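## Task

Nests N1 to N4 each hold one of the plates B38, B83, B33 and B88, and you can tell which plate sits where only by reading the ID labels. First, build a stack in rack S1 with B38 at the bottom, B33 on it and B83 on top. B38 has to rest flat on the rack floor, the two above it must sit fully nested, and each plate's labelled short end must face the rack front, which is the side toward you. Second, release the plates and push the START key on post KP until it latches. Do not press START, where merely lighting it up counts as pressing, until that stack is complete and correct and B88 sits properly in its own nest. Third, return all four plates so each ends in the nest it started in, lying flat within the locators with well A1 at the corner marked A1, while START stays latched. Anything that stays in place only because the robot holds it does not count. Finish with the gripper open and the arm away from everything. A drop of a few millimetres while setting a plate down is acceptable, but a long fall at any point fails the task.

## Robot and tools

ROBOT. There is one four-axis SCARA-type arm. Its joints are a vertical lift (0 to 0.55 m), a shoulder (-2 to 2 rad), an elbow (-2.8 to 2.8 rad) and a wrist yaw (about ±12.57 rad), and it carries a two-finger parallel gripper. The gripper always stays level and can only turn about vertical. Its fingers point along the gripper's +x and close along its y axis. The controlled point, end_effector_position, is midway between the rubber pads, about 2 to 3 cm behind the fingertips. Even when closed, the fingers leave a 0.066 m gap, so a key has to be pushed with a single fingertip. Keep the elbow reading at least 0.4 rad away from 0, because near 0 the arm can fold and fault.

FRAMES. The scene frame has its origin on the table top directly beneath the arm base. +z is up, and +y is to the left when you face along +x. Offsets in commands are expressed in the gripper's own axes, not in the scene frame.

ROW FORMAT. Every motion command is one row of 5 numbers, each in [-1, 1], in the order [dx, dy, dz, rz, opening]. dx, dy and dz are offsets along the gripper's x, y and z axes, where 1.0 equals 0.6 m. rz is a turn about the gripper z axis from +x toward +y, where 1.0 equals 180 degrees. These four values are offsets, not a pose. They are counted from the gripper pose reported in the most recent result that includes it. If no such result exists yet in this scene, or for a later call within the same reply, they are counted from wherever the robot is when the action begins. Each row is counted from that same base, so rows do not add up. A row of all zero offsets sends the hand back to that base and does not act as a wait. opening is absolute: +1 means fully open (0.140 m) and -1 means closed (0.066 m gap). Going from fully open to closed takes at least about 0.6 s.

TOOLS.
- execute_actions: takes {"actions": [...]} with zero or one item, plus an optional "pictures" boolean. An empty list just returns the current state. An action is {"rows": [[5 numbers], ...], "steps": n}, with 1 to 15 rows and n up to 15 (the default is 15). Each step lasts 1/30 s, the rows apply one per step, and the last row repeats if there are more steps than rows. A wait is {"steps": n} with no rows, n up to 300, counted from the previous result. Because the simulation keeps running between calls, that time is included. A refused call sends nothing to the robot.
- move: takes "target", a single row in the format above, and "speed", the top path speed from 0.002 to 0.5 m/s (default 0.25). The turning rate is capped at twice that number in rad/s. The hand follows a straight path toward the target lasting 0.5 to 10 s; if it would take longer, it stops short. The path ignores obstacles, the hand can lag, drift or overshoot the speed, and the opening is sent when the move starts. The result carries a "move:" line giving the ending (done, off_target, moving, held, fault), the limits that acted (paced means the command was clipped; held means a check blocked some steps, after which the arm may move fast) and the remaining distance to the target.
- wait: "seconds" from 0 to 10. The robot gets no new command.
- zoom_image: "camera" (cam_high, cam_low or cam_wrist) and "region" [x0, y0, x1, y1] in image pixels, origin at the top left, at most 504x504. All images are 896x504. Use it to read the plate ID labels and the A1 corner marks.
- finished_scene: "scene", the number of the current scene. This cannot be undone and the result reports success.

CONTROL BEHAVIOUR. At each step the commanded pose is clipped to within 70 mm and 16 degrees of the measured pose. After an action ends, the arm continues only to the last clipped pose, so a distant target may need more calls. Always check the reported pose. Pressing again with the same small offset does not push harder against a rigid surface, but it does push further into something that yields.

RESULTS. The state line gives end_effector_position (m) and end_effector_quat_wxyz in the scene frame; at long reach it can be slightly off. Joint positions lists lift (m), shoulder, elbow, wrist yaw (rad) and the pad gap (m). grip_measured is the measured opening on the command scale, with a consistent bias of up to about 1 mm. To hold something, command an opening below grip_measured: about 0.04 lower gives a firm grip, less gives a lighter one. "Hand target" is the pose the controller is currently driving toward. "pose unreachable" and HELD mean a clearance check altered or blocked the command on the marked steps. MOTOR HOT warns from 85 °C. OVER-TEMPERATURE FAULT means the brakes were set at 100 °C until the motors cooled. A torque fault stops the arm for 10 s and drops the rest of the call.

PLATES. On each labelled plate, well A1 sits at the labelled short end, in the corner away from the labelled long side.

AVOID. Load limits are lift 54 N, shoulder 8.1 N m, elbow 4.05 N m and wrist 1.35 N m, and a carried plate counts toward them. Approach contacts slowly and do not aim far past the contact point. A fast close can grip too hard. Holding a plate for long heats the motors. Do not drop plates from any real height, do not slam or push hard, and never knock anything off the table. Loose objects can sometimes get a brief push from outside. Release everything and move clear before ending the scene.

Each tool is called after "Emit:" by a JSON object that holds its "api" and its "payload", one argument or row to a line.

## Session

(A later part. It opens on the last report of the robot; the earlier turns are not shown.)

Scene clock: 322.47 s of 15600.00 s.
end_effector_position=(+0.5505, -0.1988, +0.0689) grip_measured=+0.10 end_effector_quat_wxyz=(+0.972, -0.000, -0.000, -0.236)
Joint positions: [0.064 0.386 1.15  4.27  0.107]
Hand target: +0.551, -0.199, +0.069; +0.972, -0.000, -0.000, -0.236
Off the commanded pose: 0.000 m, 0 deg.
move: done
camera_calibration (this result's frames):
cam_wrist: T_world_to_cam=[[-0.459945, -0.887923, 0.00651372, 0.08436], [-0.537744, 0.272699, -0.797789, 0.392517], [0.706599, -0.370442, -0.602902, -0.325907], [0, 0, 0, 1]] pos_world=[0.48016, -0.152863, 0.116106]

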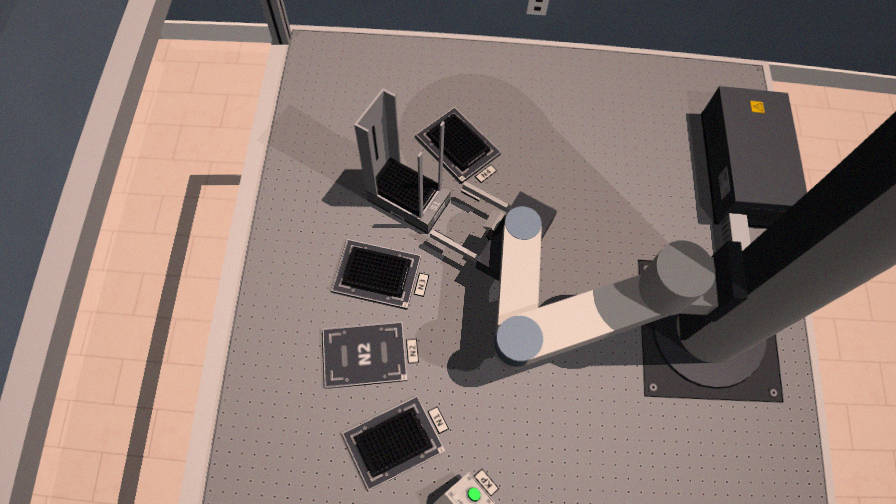

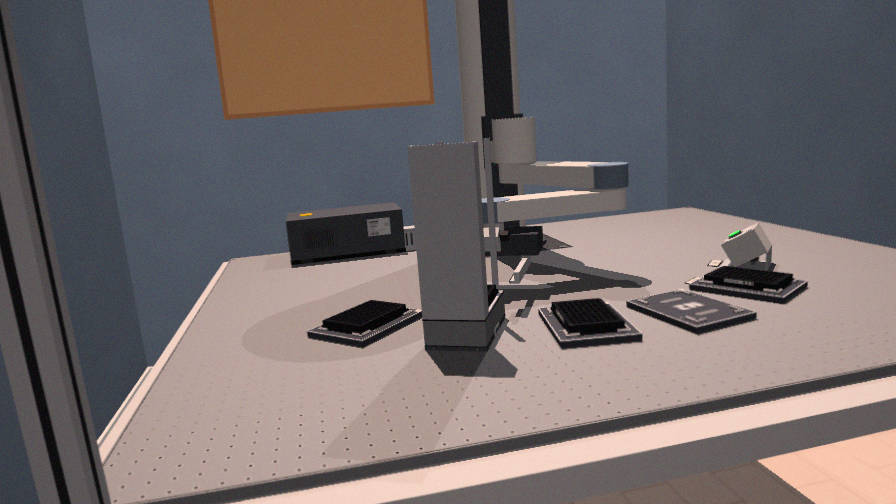

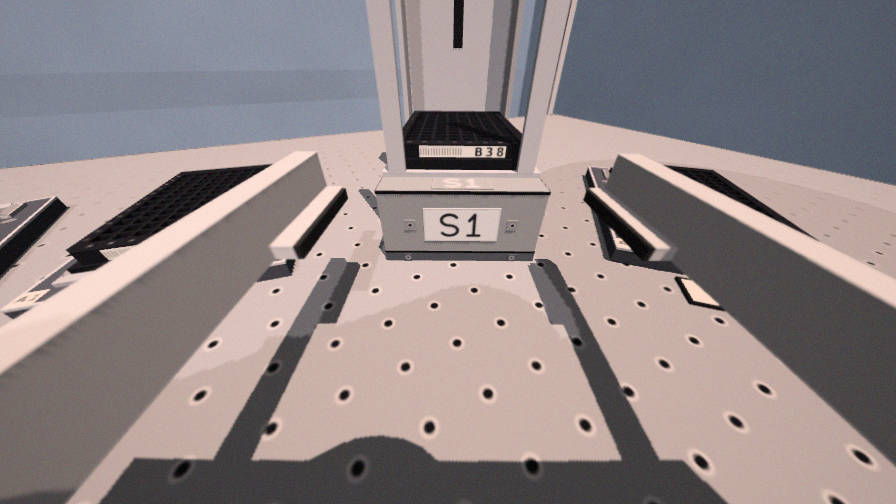

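Emit:
{"api": "move", "payload": {
  "target": [0.1978,-0.0005,0.001,0,0.1]
}}

Emit:
{"api": "move", "payload": {
  "target": [0,0,0,0,-0.6]
}}

Emit:
{"api": "move", "payload": {
  "target": [0,0,0.4355,0,-0.6],
  "speed": 0.18
}}

Emit:
{"api": "move", "payload": {
  "target": [-0.1949,0.5597,0,0.198,-0.6],
  "speed": 0.35
}}

Emit:
{"api": "move", "payload": {
  "target": [0,0,-0.485,0,-0.6]
}}

Scene clock: 330.17 s of 15600.00 s.
end_effector_position=(+0.6558, -0.2535, +0.0694) grip_measured=+0.10 end_effector_quat_wxyz=(+0.972, -0.000, -0.000, -0.236)
Joint positions: [0.064 0.134 1.772 3.901 0.107]
Hand target: +0.656, -0.253, +0.070; +0.972, -0.000, -0.000, -0.236
Off the commanded pose: 0.000 m, 0 deg.
After step 90, 3.77 s passed at rest.
move: done
camera_calibration (this result's frames):
cam_wrist: T_world_to_cam=[[-0.459835, -0.887981, 0.00651372, 0.0841005], [-0.537778, 0.272632, -0.797789, 0.464501], [0.706645, -0.370354, -0.602902, -0.420273], [0, 0, 0, 1]] pos_world=[0.585454, -0.207608, 0.116642]

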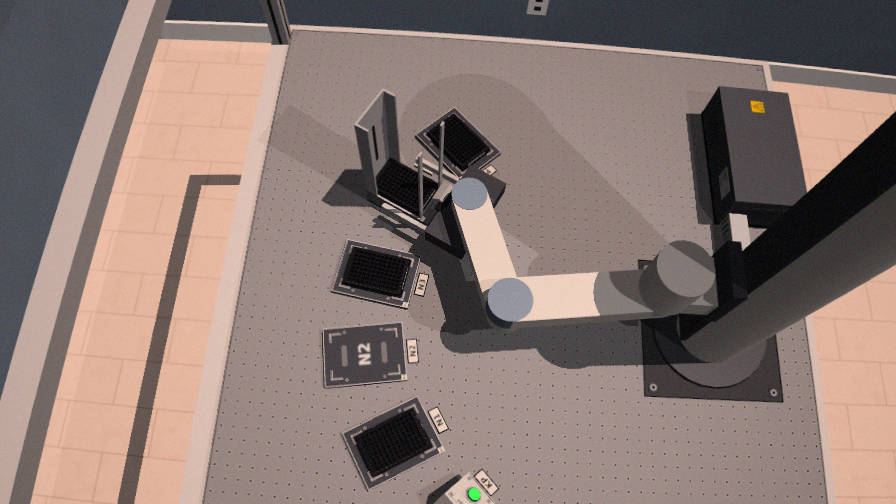

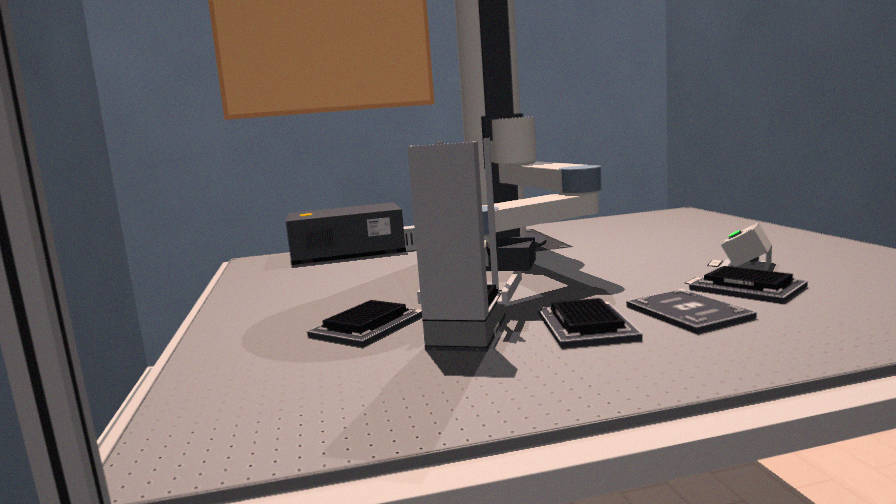

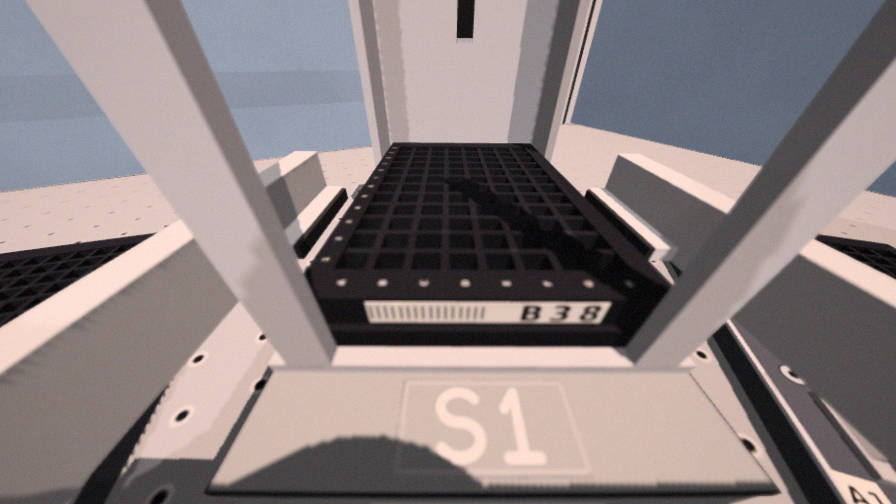

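Scene clock: 330.67 s of 15600.00 s.
end_effector_position=(+0.6558, -0.2535, +0.0694) grip_measured=-0.49 end_effector_quat_wxyz=(+0.972, -0.000, -0.000, -0.236)
Joint positions: [0.064 0.134 1.772 3.901 0.085]
Hand target: +0.656, -0.253, +0.069; +0.972, -0.000, -0.000, -0.236
Off the commanded pose: 0.000 m, 0 deg.
move: done
camera_calibration (this result's frames):
cam_wrist: T_world_to_cam=[[-0.459836, -0.88798, 0.00651372, 0.0840996], [-0.537777, 0.272633, -0.797789, 0.464501], [0.706644, -0.370355, -0.602902, -0.420273], [0, 0, 0, 1]] pos_world=[0.585454, -0.20761, 0.116642]

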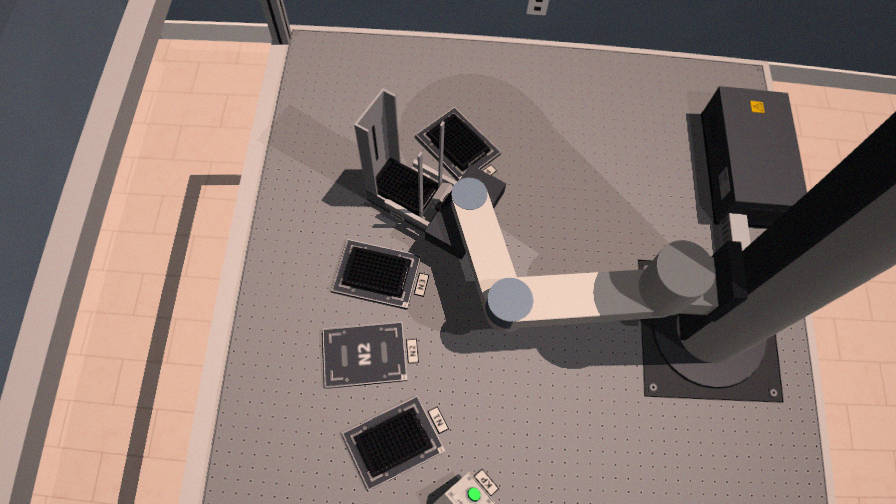

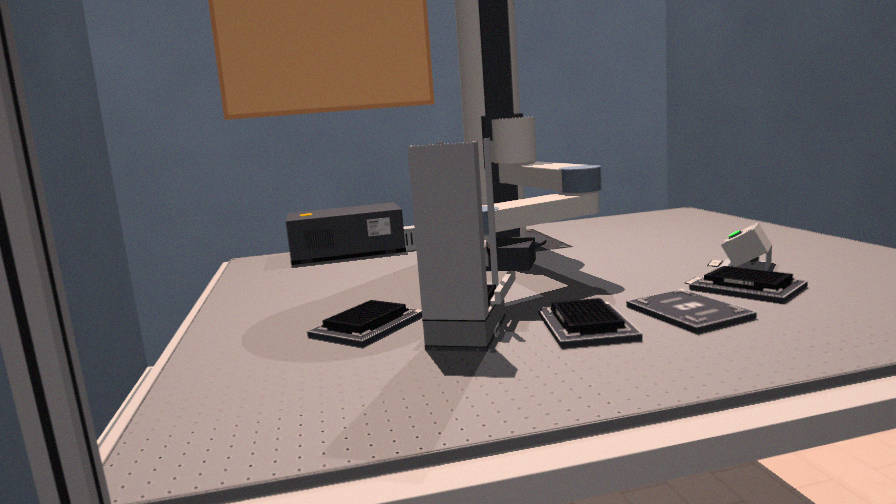

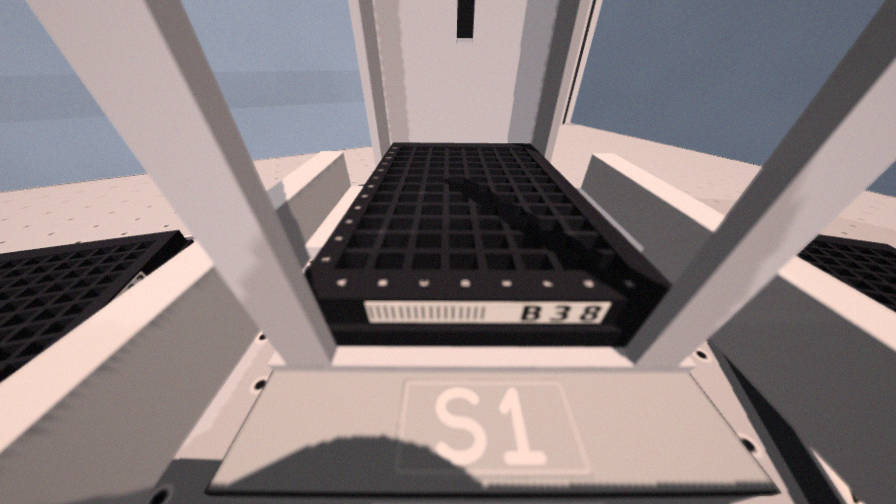

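Scene clock: 332.47 s of 15600.00 s.
end_effector_position=(+0.6558, -0.2535, +0.3308) grip_measured=-0.49 end_effector_quat_wxyz=(+0.972, -0.000, -0.000, -0.236)
Joint positions: [0.326 0.134 1.772 3.901 0.085]
Hand target: +0.656, -0.253, +0.331; +0.972, -0.000, -0.000, -0.236
Off the commanded pose: 0.000 m, 0 deg.
move: done
camera_calibration (this result's frames):
cam_wrist: T_world_to_cam=[[-0.459804, -0.887996, 0.00651372, 0.082383], [-0.537787, 0.272614, -0.797789, 0.673011], [0.706658, -0.37033, -0.602902, -0.262708], [0, 0, 0, 1]] pos_world=[0.585462, -0.207605, 0.377997]

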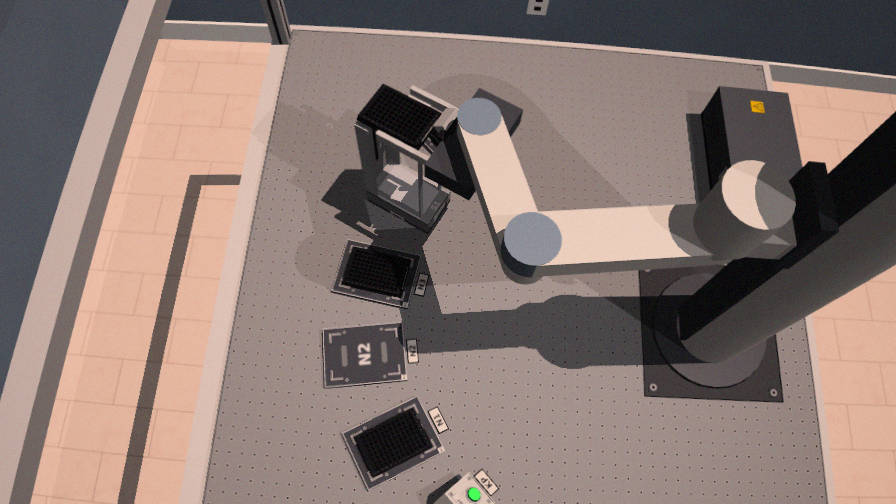

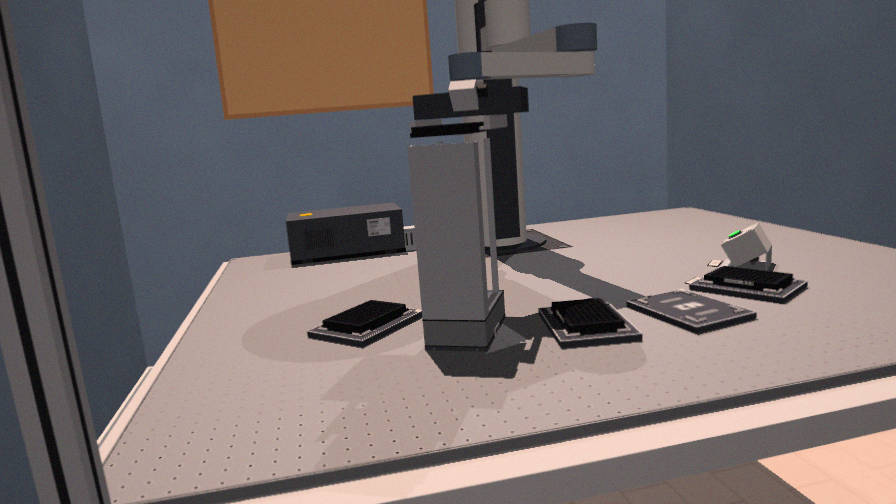

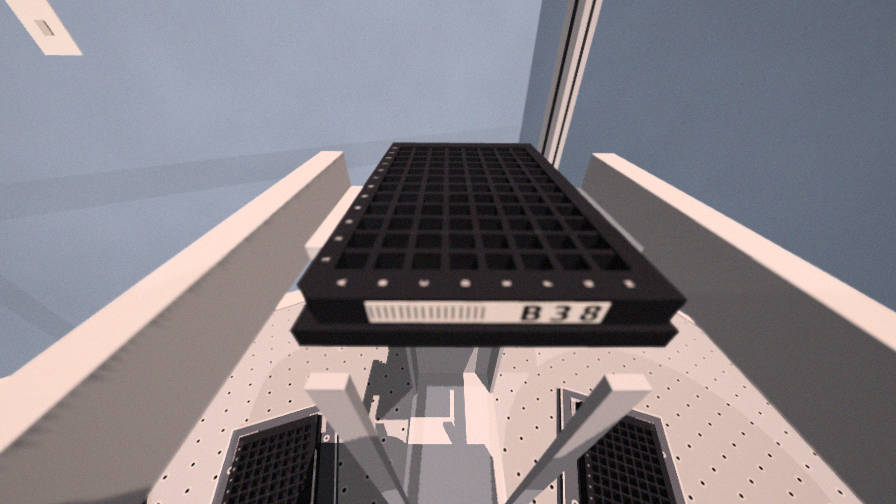

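Scene clock: 333.93 s of 15600.00 s.
end_effector_position=(+0.7059, +0.0988, +0.3308) grip_measured=-0.49 end_effector_quat_wxyz=(+0.997, -0.000, -0.000, +0.073)
Joint positions: [0.326 0.828 1.751 3.849 0.085]
Hand target: +0.706, +0.099, +0.331; +0.997, -0.000, -0.000, +0.073
Off the commanded pose: 0.000 m, 0 deg.
move: done
camera_calibration (this result's frames):
cam_wrist: T_world_to_cam=[[0.14426, -0.989518, 0.00651372, 0.00182761], [-0.595858, -0.0921206, -0.797789, 0.680947], [0.790027, 0.111208, -0.602902, -0.274081], [0, 0, 0, 1]] pos_world=[0.622016, 0.0950177, 0.377996]

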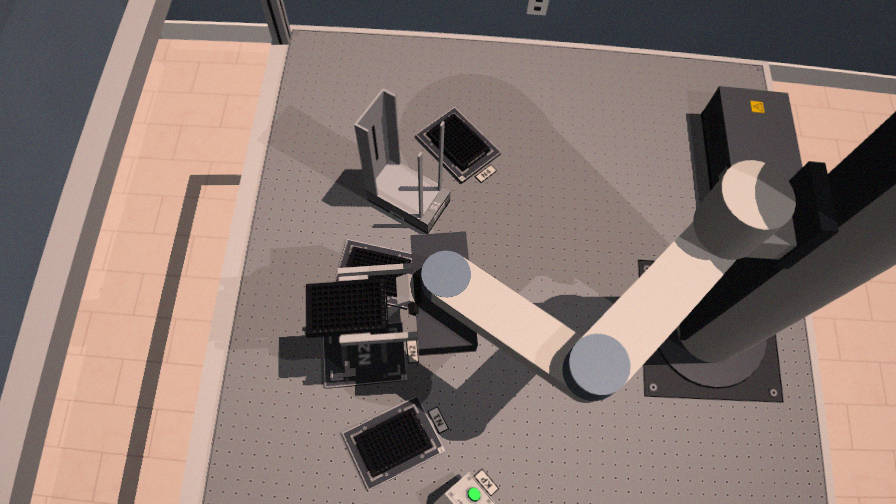

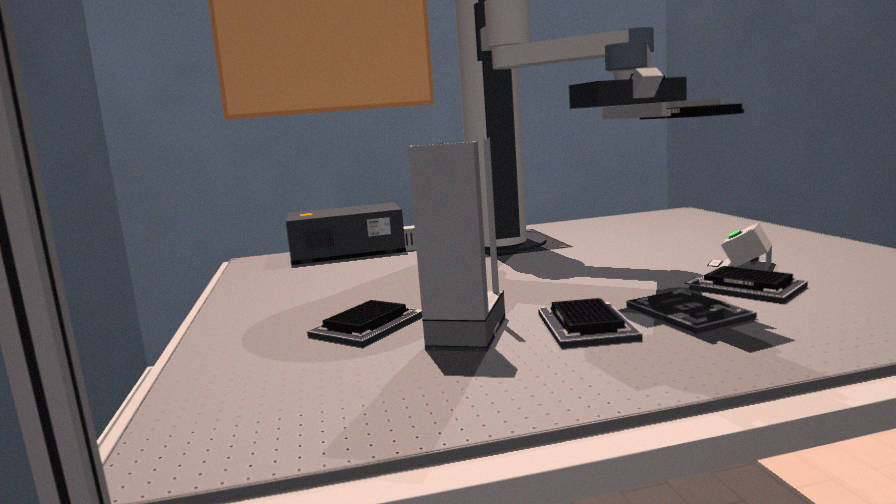

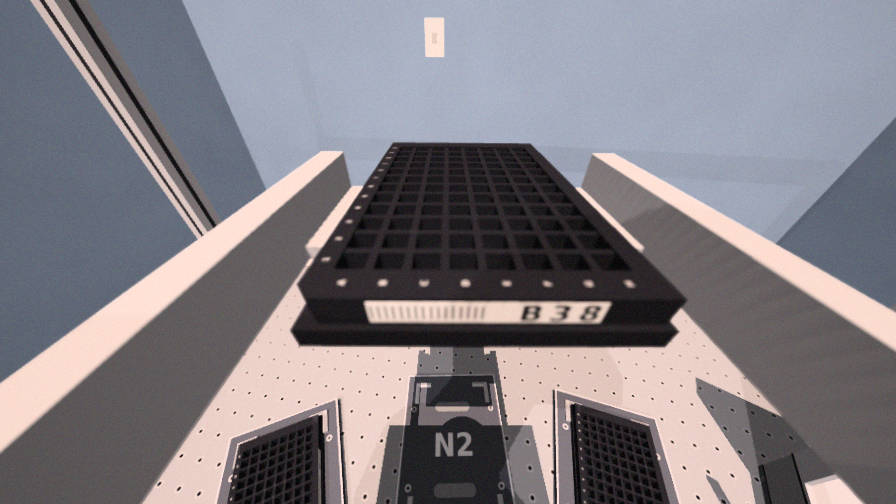

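Scene clock: 335.50 s of 15600.00 s.
end_effector_position=(+0.7059, +0.0988, +0.0397) grip_measured=-0.49 end_effector_quat_wxyz=(+0.997, -0.000, -0.000, +0.073)
Joint positions: [0.035 0.828 1.751 3.849 0.085]
Hand target: +0.706, +0.099, +0.040; +0.997, -0.000, -0.000, +0.073
Off the commanded pose: 0.000 m, 0 deg.
move: done
camera_calibration (this result's frames):
cam_wrist: T_world_to_cam=[[0.14423, -0.989523, 0.00651372, 0.00373513], [-0.595861, -0.0921023, -0.797789, 0.448725], [0.79003, 0.111183, -0.602902, -0.44957], [0, 0, 0, 1]] pos_world=[0.622013, 0.0950094, 0.0869164]

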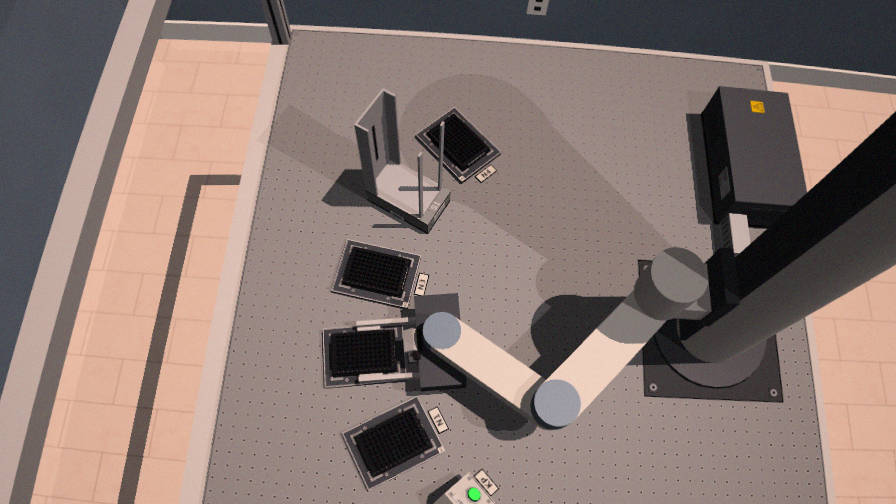

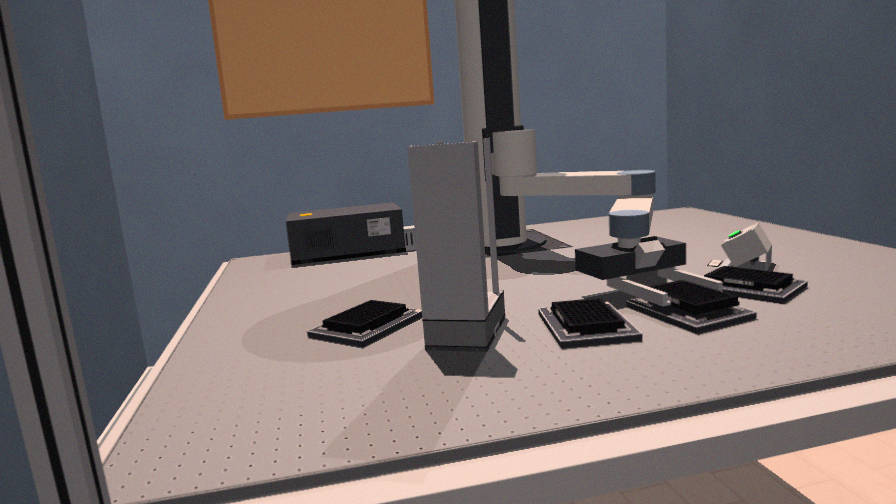

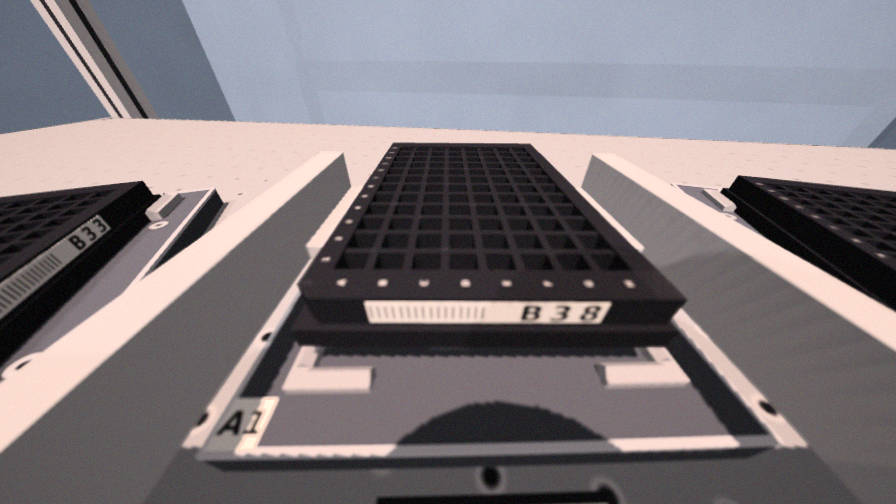

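Emit:
{"api": "execute_actions", "payload": {
  "actions": []
}}

Emit:
{"api": "move", "payload": {
  "target": [0,-0.002,0,0.002,-0.6],
  "speed": 0.01
}}

Emit:
{"api": "move", "payload": {
  "target": [0,0,-0.0145,0,-0.6],
  "speed": 0.008
}}

Scene clock: 346.43 s of 15600.00 s.
end_effector_position=(+0.7059, +0.0988, +0.0397) grip_measured=-0.49 end_effector_quat_wxyz=(+0.997, -0.000, -0.000, +0.073)
Joint positions: [0.035 0.828 1.751 3.849 0.085]
Hand target: +0.706, +0.099, +0.040; +0.997, -0.000, -0.000, +0.073
Off the commanded pose: 0.000 m, 0 deg.
Steps of this call (steps 1 to 90: nothing new was sent; then 7.93 s passed at rest). Readings (end_effector_position):
1: (+0.7059, +0.0988, +0.0397)
2: (+0.7059, +0.0988, +0.0397)
4: (+0.7059, +0.0988, +0.0397)
8: (+0.7059, +0.0988, +0.0397)
90: the state above
camera_calibration (this result's frames):
cam_wrist: T_world_to_cam=[[0.14423, -0.989523, 0.00651372, 0.00373511], [-0.595861, -0.0921023, -0.797789, 0.448726], [0.79003, 0.111183, -0.602902, -0.449569], [0, 0, 0, 1]] pos_world=[0.622013, 0.0950093, 0.0869179]

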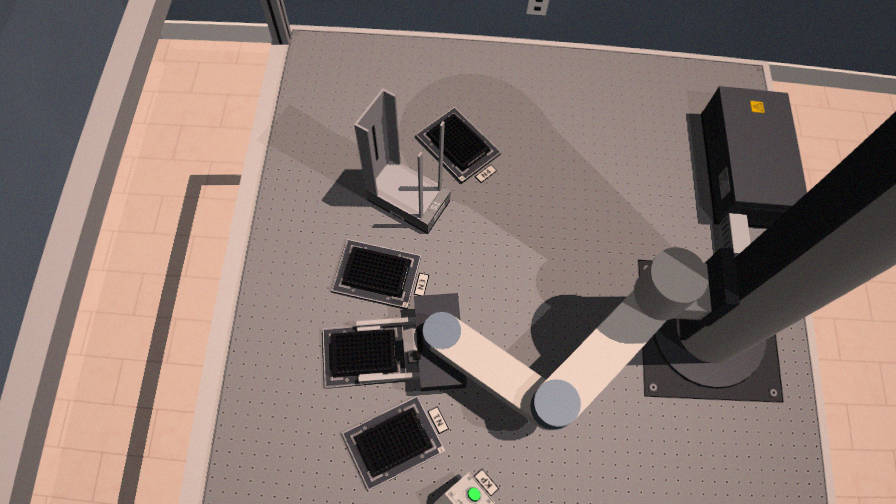

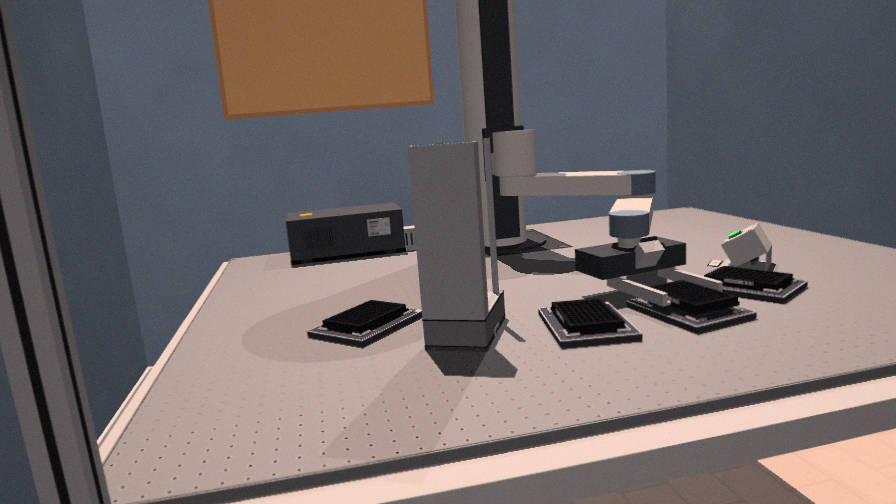

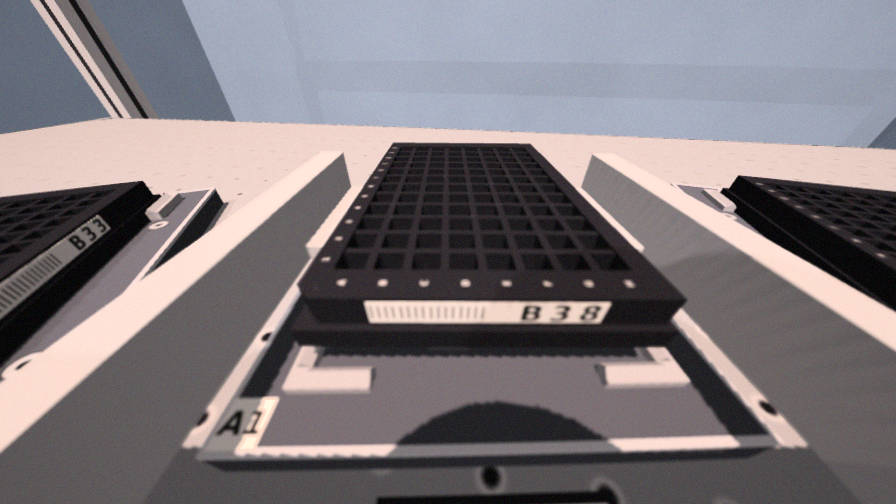

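Scene clock: 347.13 s of 15600.00 s.
end_effector_position=(+0.7061, +0.0976, +0.0397) grip_measured=-0.49 end_effector_quat_wxyz=(+0.997, -0.000, -0.000, +0.076)
Joint positions: [0.035 0.824 1.751 3.861 0.085]
Hand target: +0.706, +0.098, +0.040; +0.997, -0.000, -0.000, +0.076
Off the commanded pose: 0.000 m, 0 deg.
move: done
camera_calibration (this result's frames):
cam_wrist: T_world_to_cam=[[0.150438, -0.988598, 0.00651372, -0.00186953], [-0.595271, -0.0958408, -0.797789, 0.448676], [0.789317, 0.11614, -0.602902, -0.449565], [0, 0, 0, 1]] pos_world=[0.622214, 0.0933658, 0.0869171]

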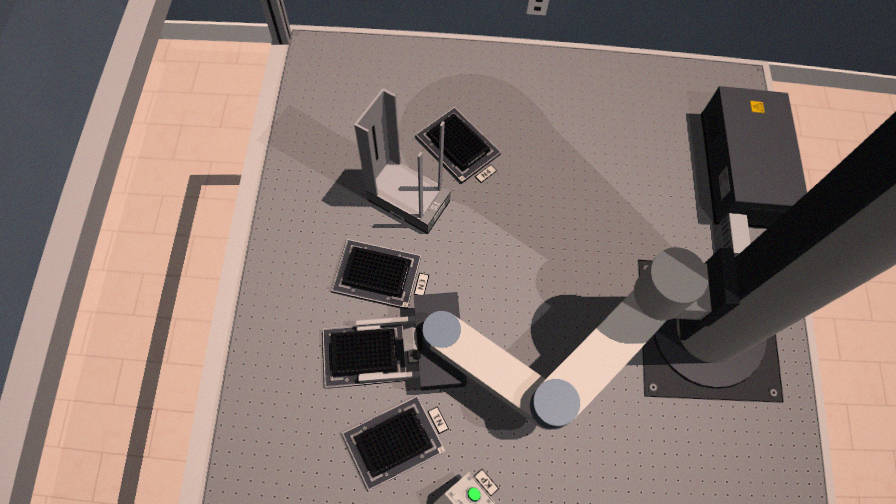

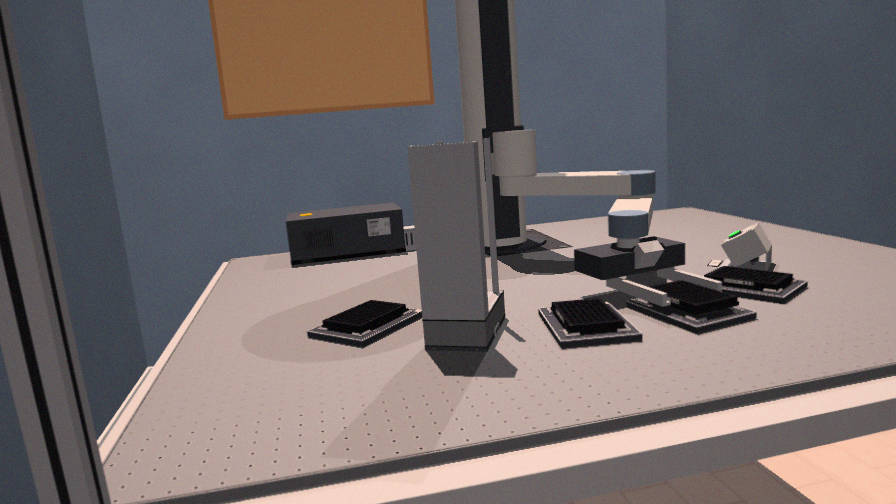

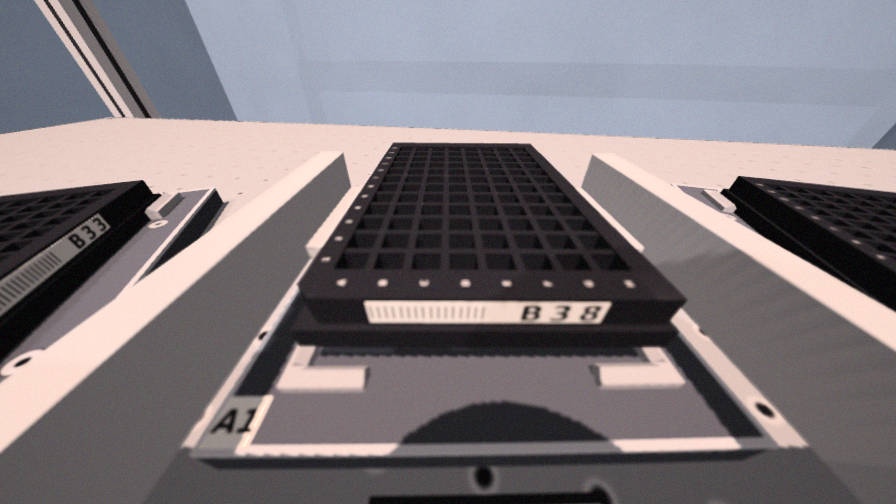

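Scene clock: 348.43 s of 15600.00 s.
end_effector_position=(+0.7061, +0.0983, +0.0311) grip_measured=-0.49 end_effector_quat_wxyz=(+0.997, -0.000, -0.000, +0.077)
Joint positions: [0.026 0.824 1.751 3.863 0.085]
Hand target: +0.706, +0.098, +0.031; +0.997, -0.000, -0.000, +0.076
Off the commanded pose: 0.001 m, 0 deg.
move: done
camera_calibration (this result's frames):
cam_wrist: T_world_to_cam=[[0.153424, -0.988139, 0.00651372, -0.00332054], [-0.594979, -0.0976388, -0.797789, 0.441834], [0.788962, 0.118525, -0.602902, -0.454781], [0, 0, 0, 1]] pos_world=[0.622196, 0.0937617, 0.0783234]

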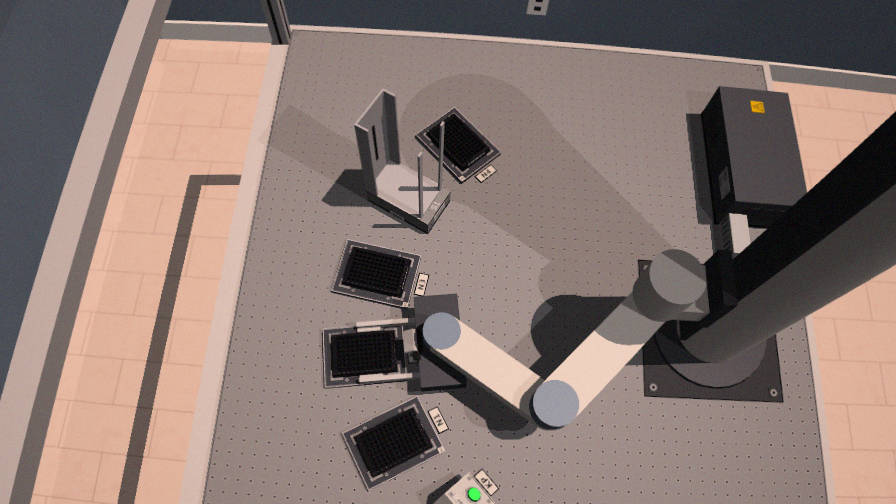

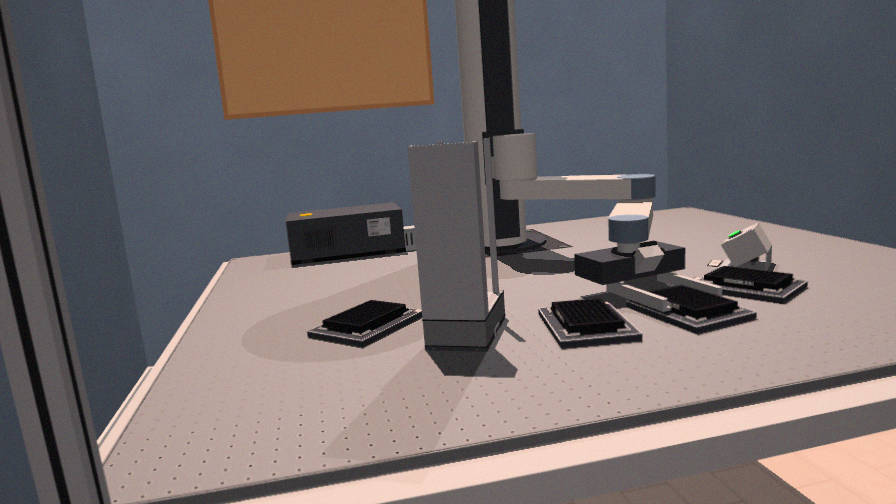

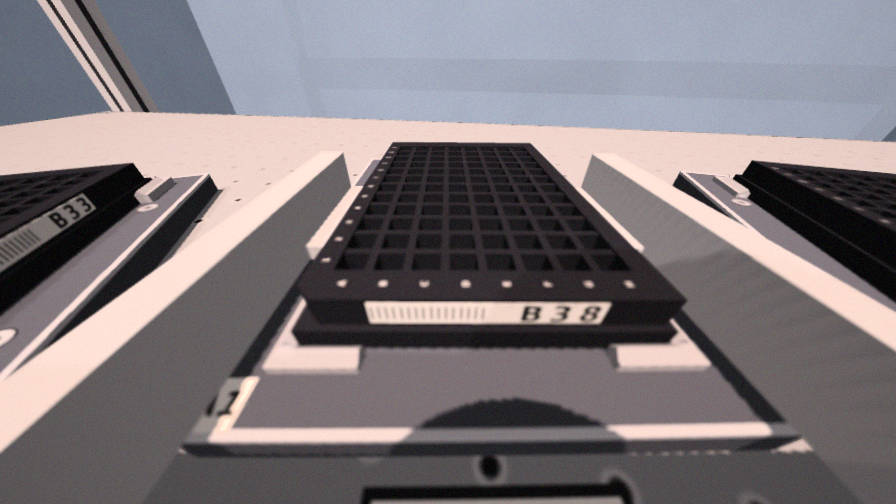

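Emit:
{"api": "move", "payload": {
  "target": [0,0,0,0,0.1]
}}

Emit:
{"api": "move", "payload": {
  "target": [-0.05,0,0.12,0,0.1],
  "speed": 0.1
}}

Emit:
{"api": "finished_scene", "payload": {
  "scene": 1
}}

Scene clock: 353.40 s of 15600.00 s.
end_effector_position=(+0.7060, +0.0984, +0.0311) grip_measured=+0.10 end_effector_quat_wxyz=(+0.997, -0.000, -0.000, +0.078)
Joint positions: [0.026 0.824 1.751 3.863 0.107]
Hand target: +0.706, +0.098, +0.031; +0.997, -0.000, -0.000, +0.077
Off the commanded pose: 0.000 m, 0 deg.
After step 90, 1.27 s passed at rest.
move: done
camera_calibration (this result's frames):
cam_wrist: T_world_to_cam=[[0.153823, -0.988077, 0.00651372, -0.00350037], [-0.594939, -0.0978788, -0.797789, 0.44184], [0.788914, 0.118843, -0.602902, -0.454787], [0, 0, 0, 1]] pos_world=[0.622194, 0.0938363, 0.0783253]

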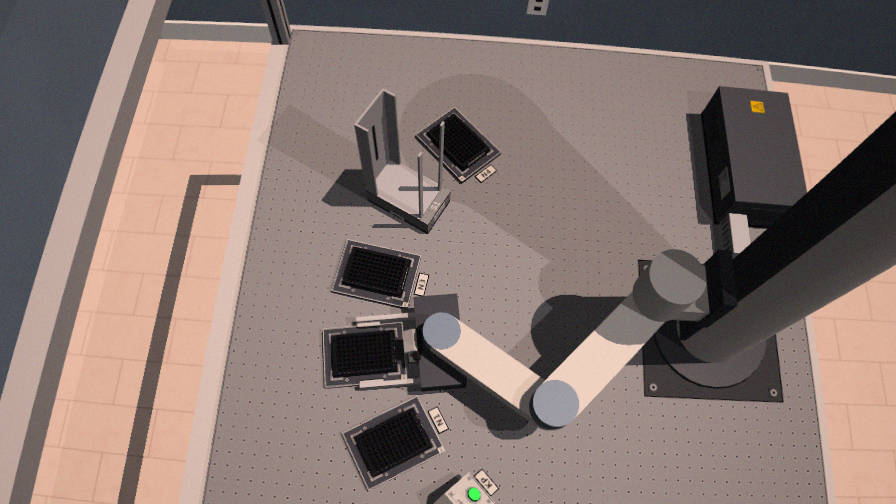

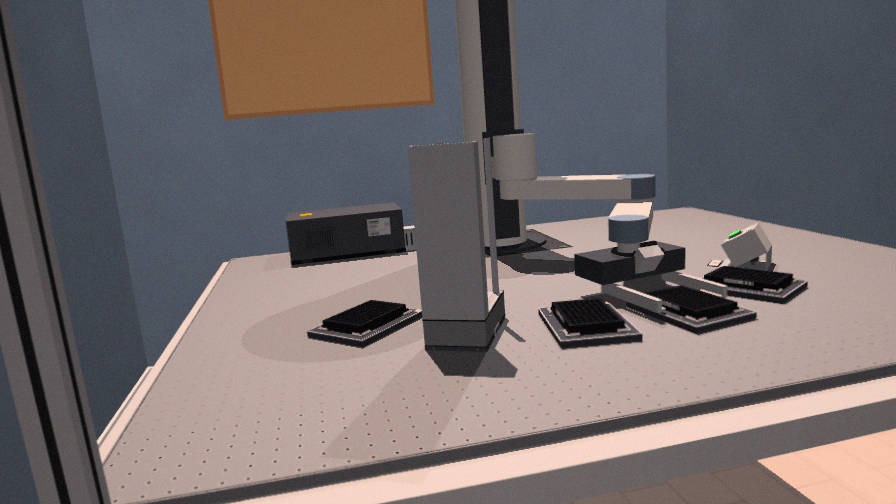

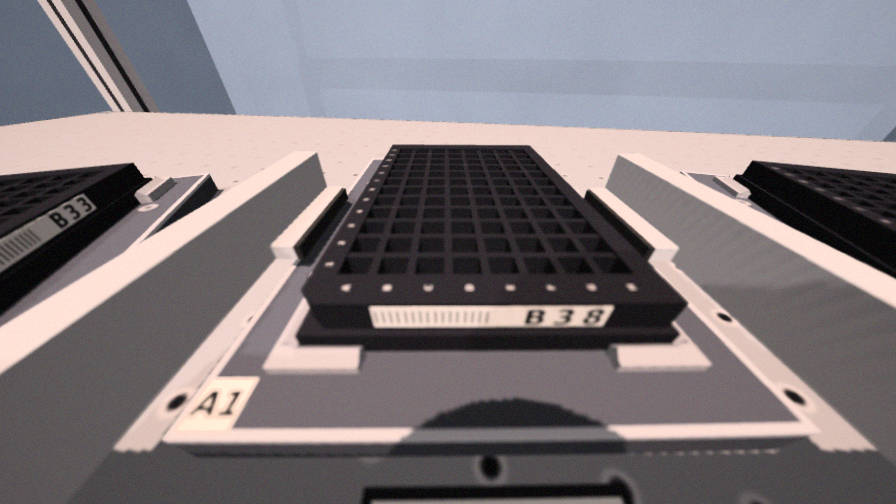

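Scene clock: 354.47 s of 15600.00 s.
end_effector_position=(+0.6764, +0.0937, +0.1032) grip_measured=+0.10 end_effector_quat_wxyz=(+0.997, -0.000, -0.000, +0.078)
Joint positions: [0.098 0.901 1.579 3.959 0.107]
Hand target: +0.676, +0.094, +0.103; +0.997, -0.000, -0.000, +0.078
Off the commanded pose: 0.000 m, 0 deg.
move: done
camera_calibration (this result's frames):
cam_wrist: T_world_to_cam=[[0.15353, -0.988123, 0.00651372, -0.00387902], [-0.594968, -0.0977026, -0.797789, 0.481254], [0.788949, 0.118609, -0.602902, -0.387413], [0, 0, 0, 1]] pos_world=[0.592575, 0.0891374, 0.150392]

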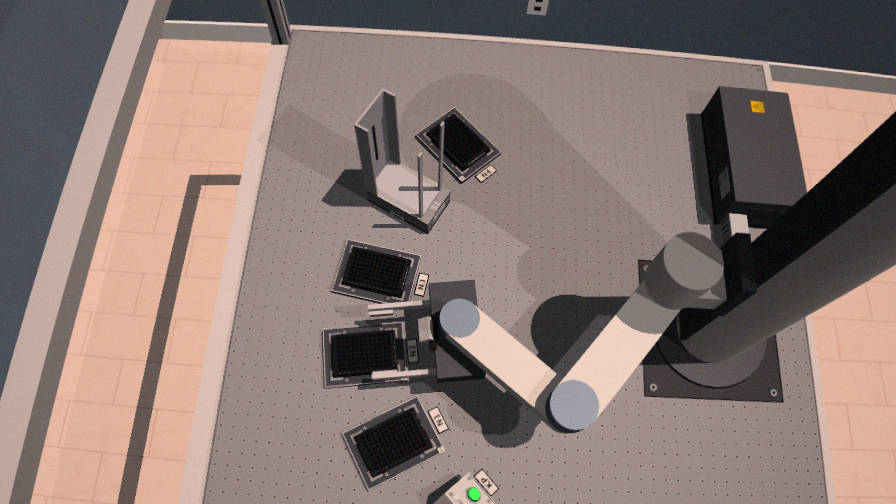

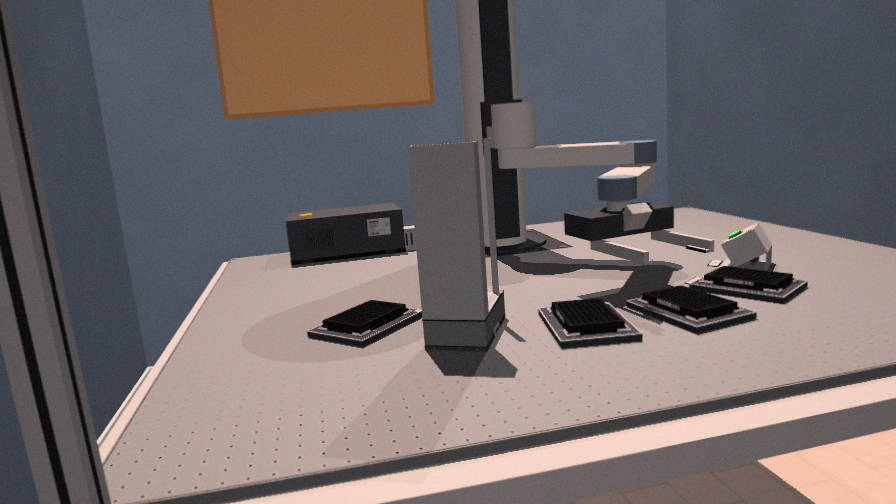

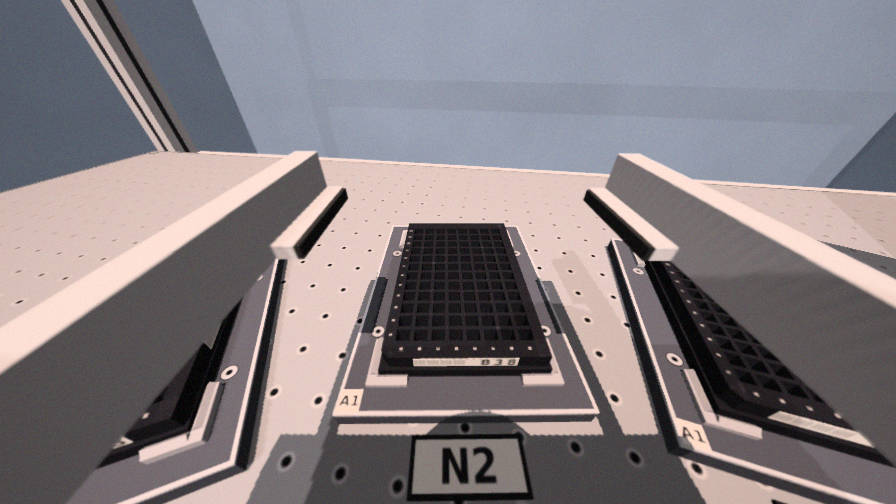

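The scene is finished: the task was done.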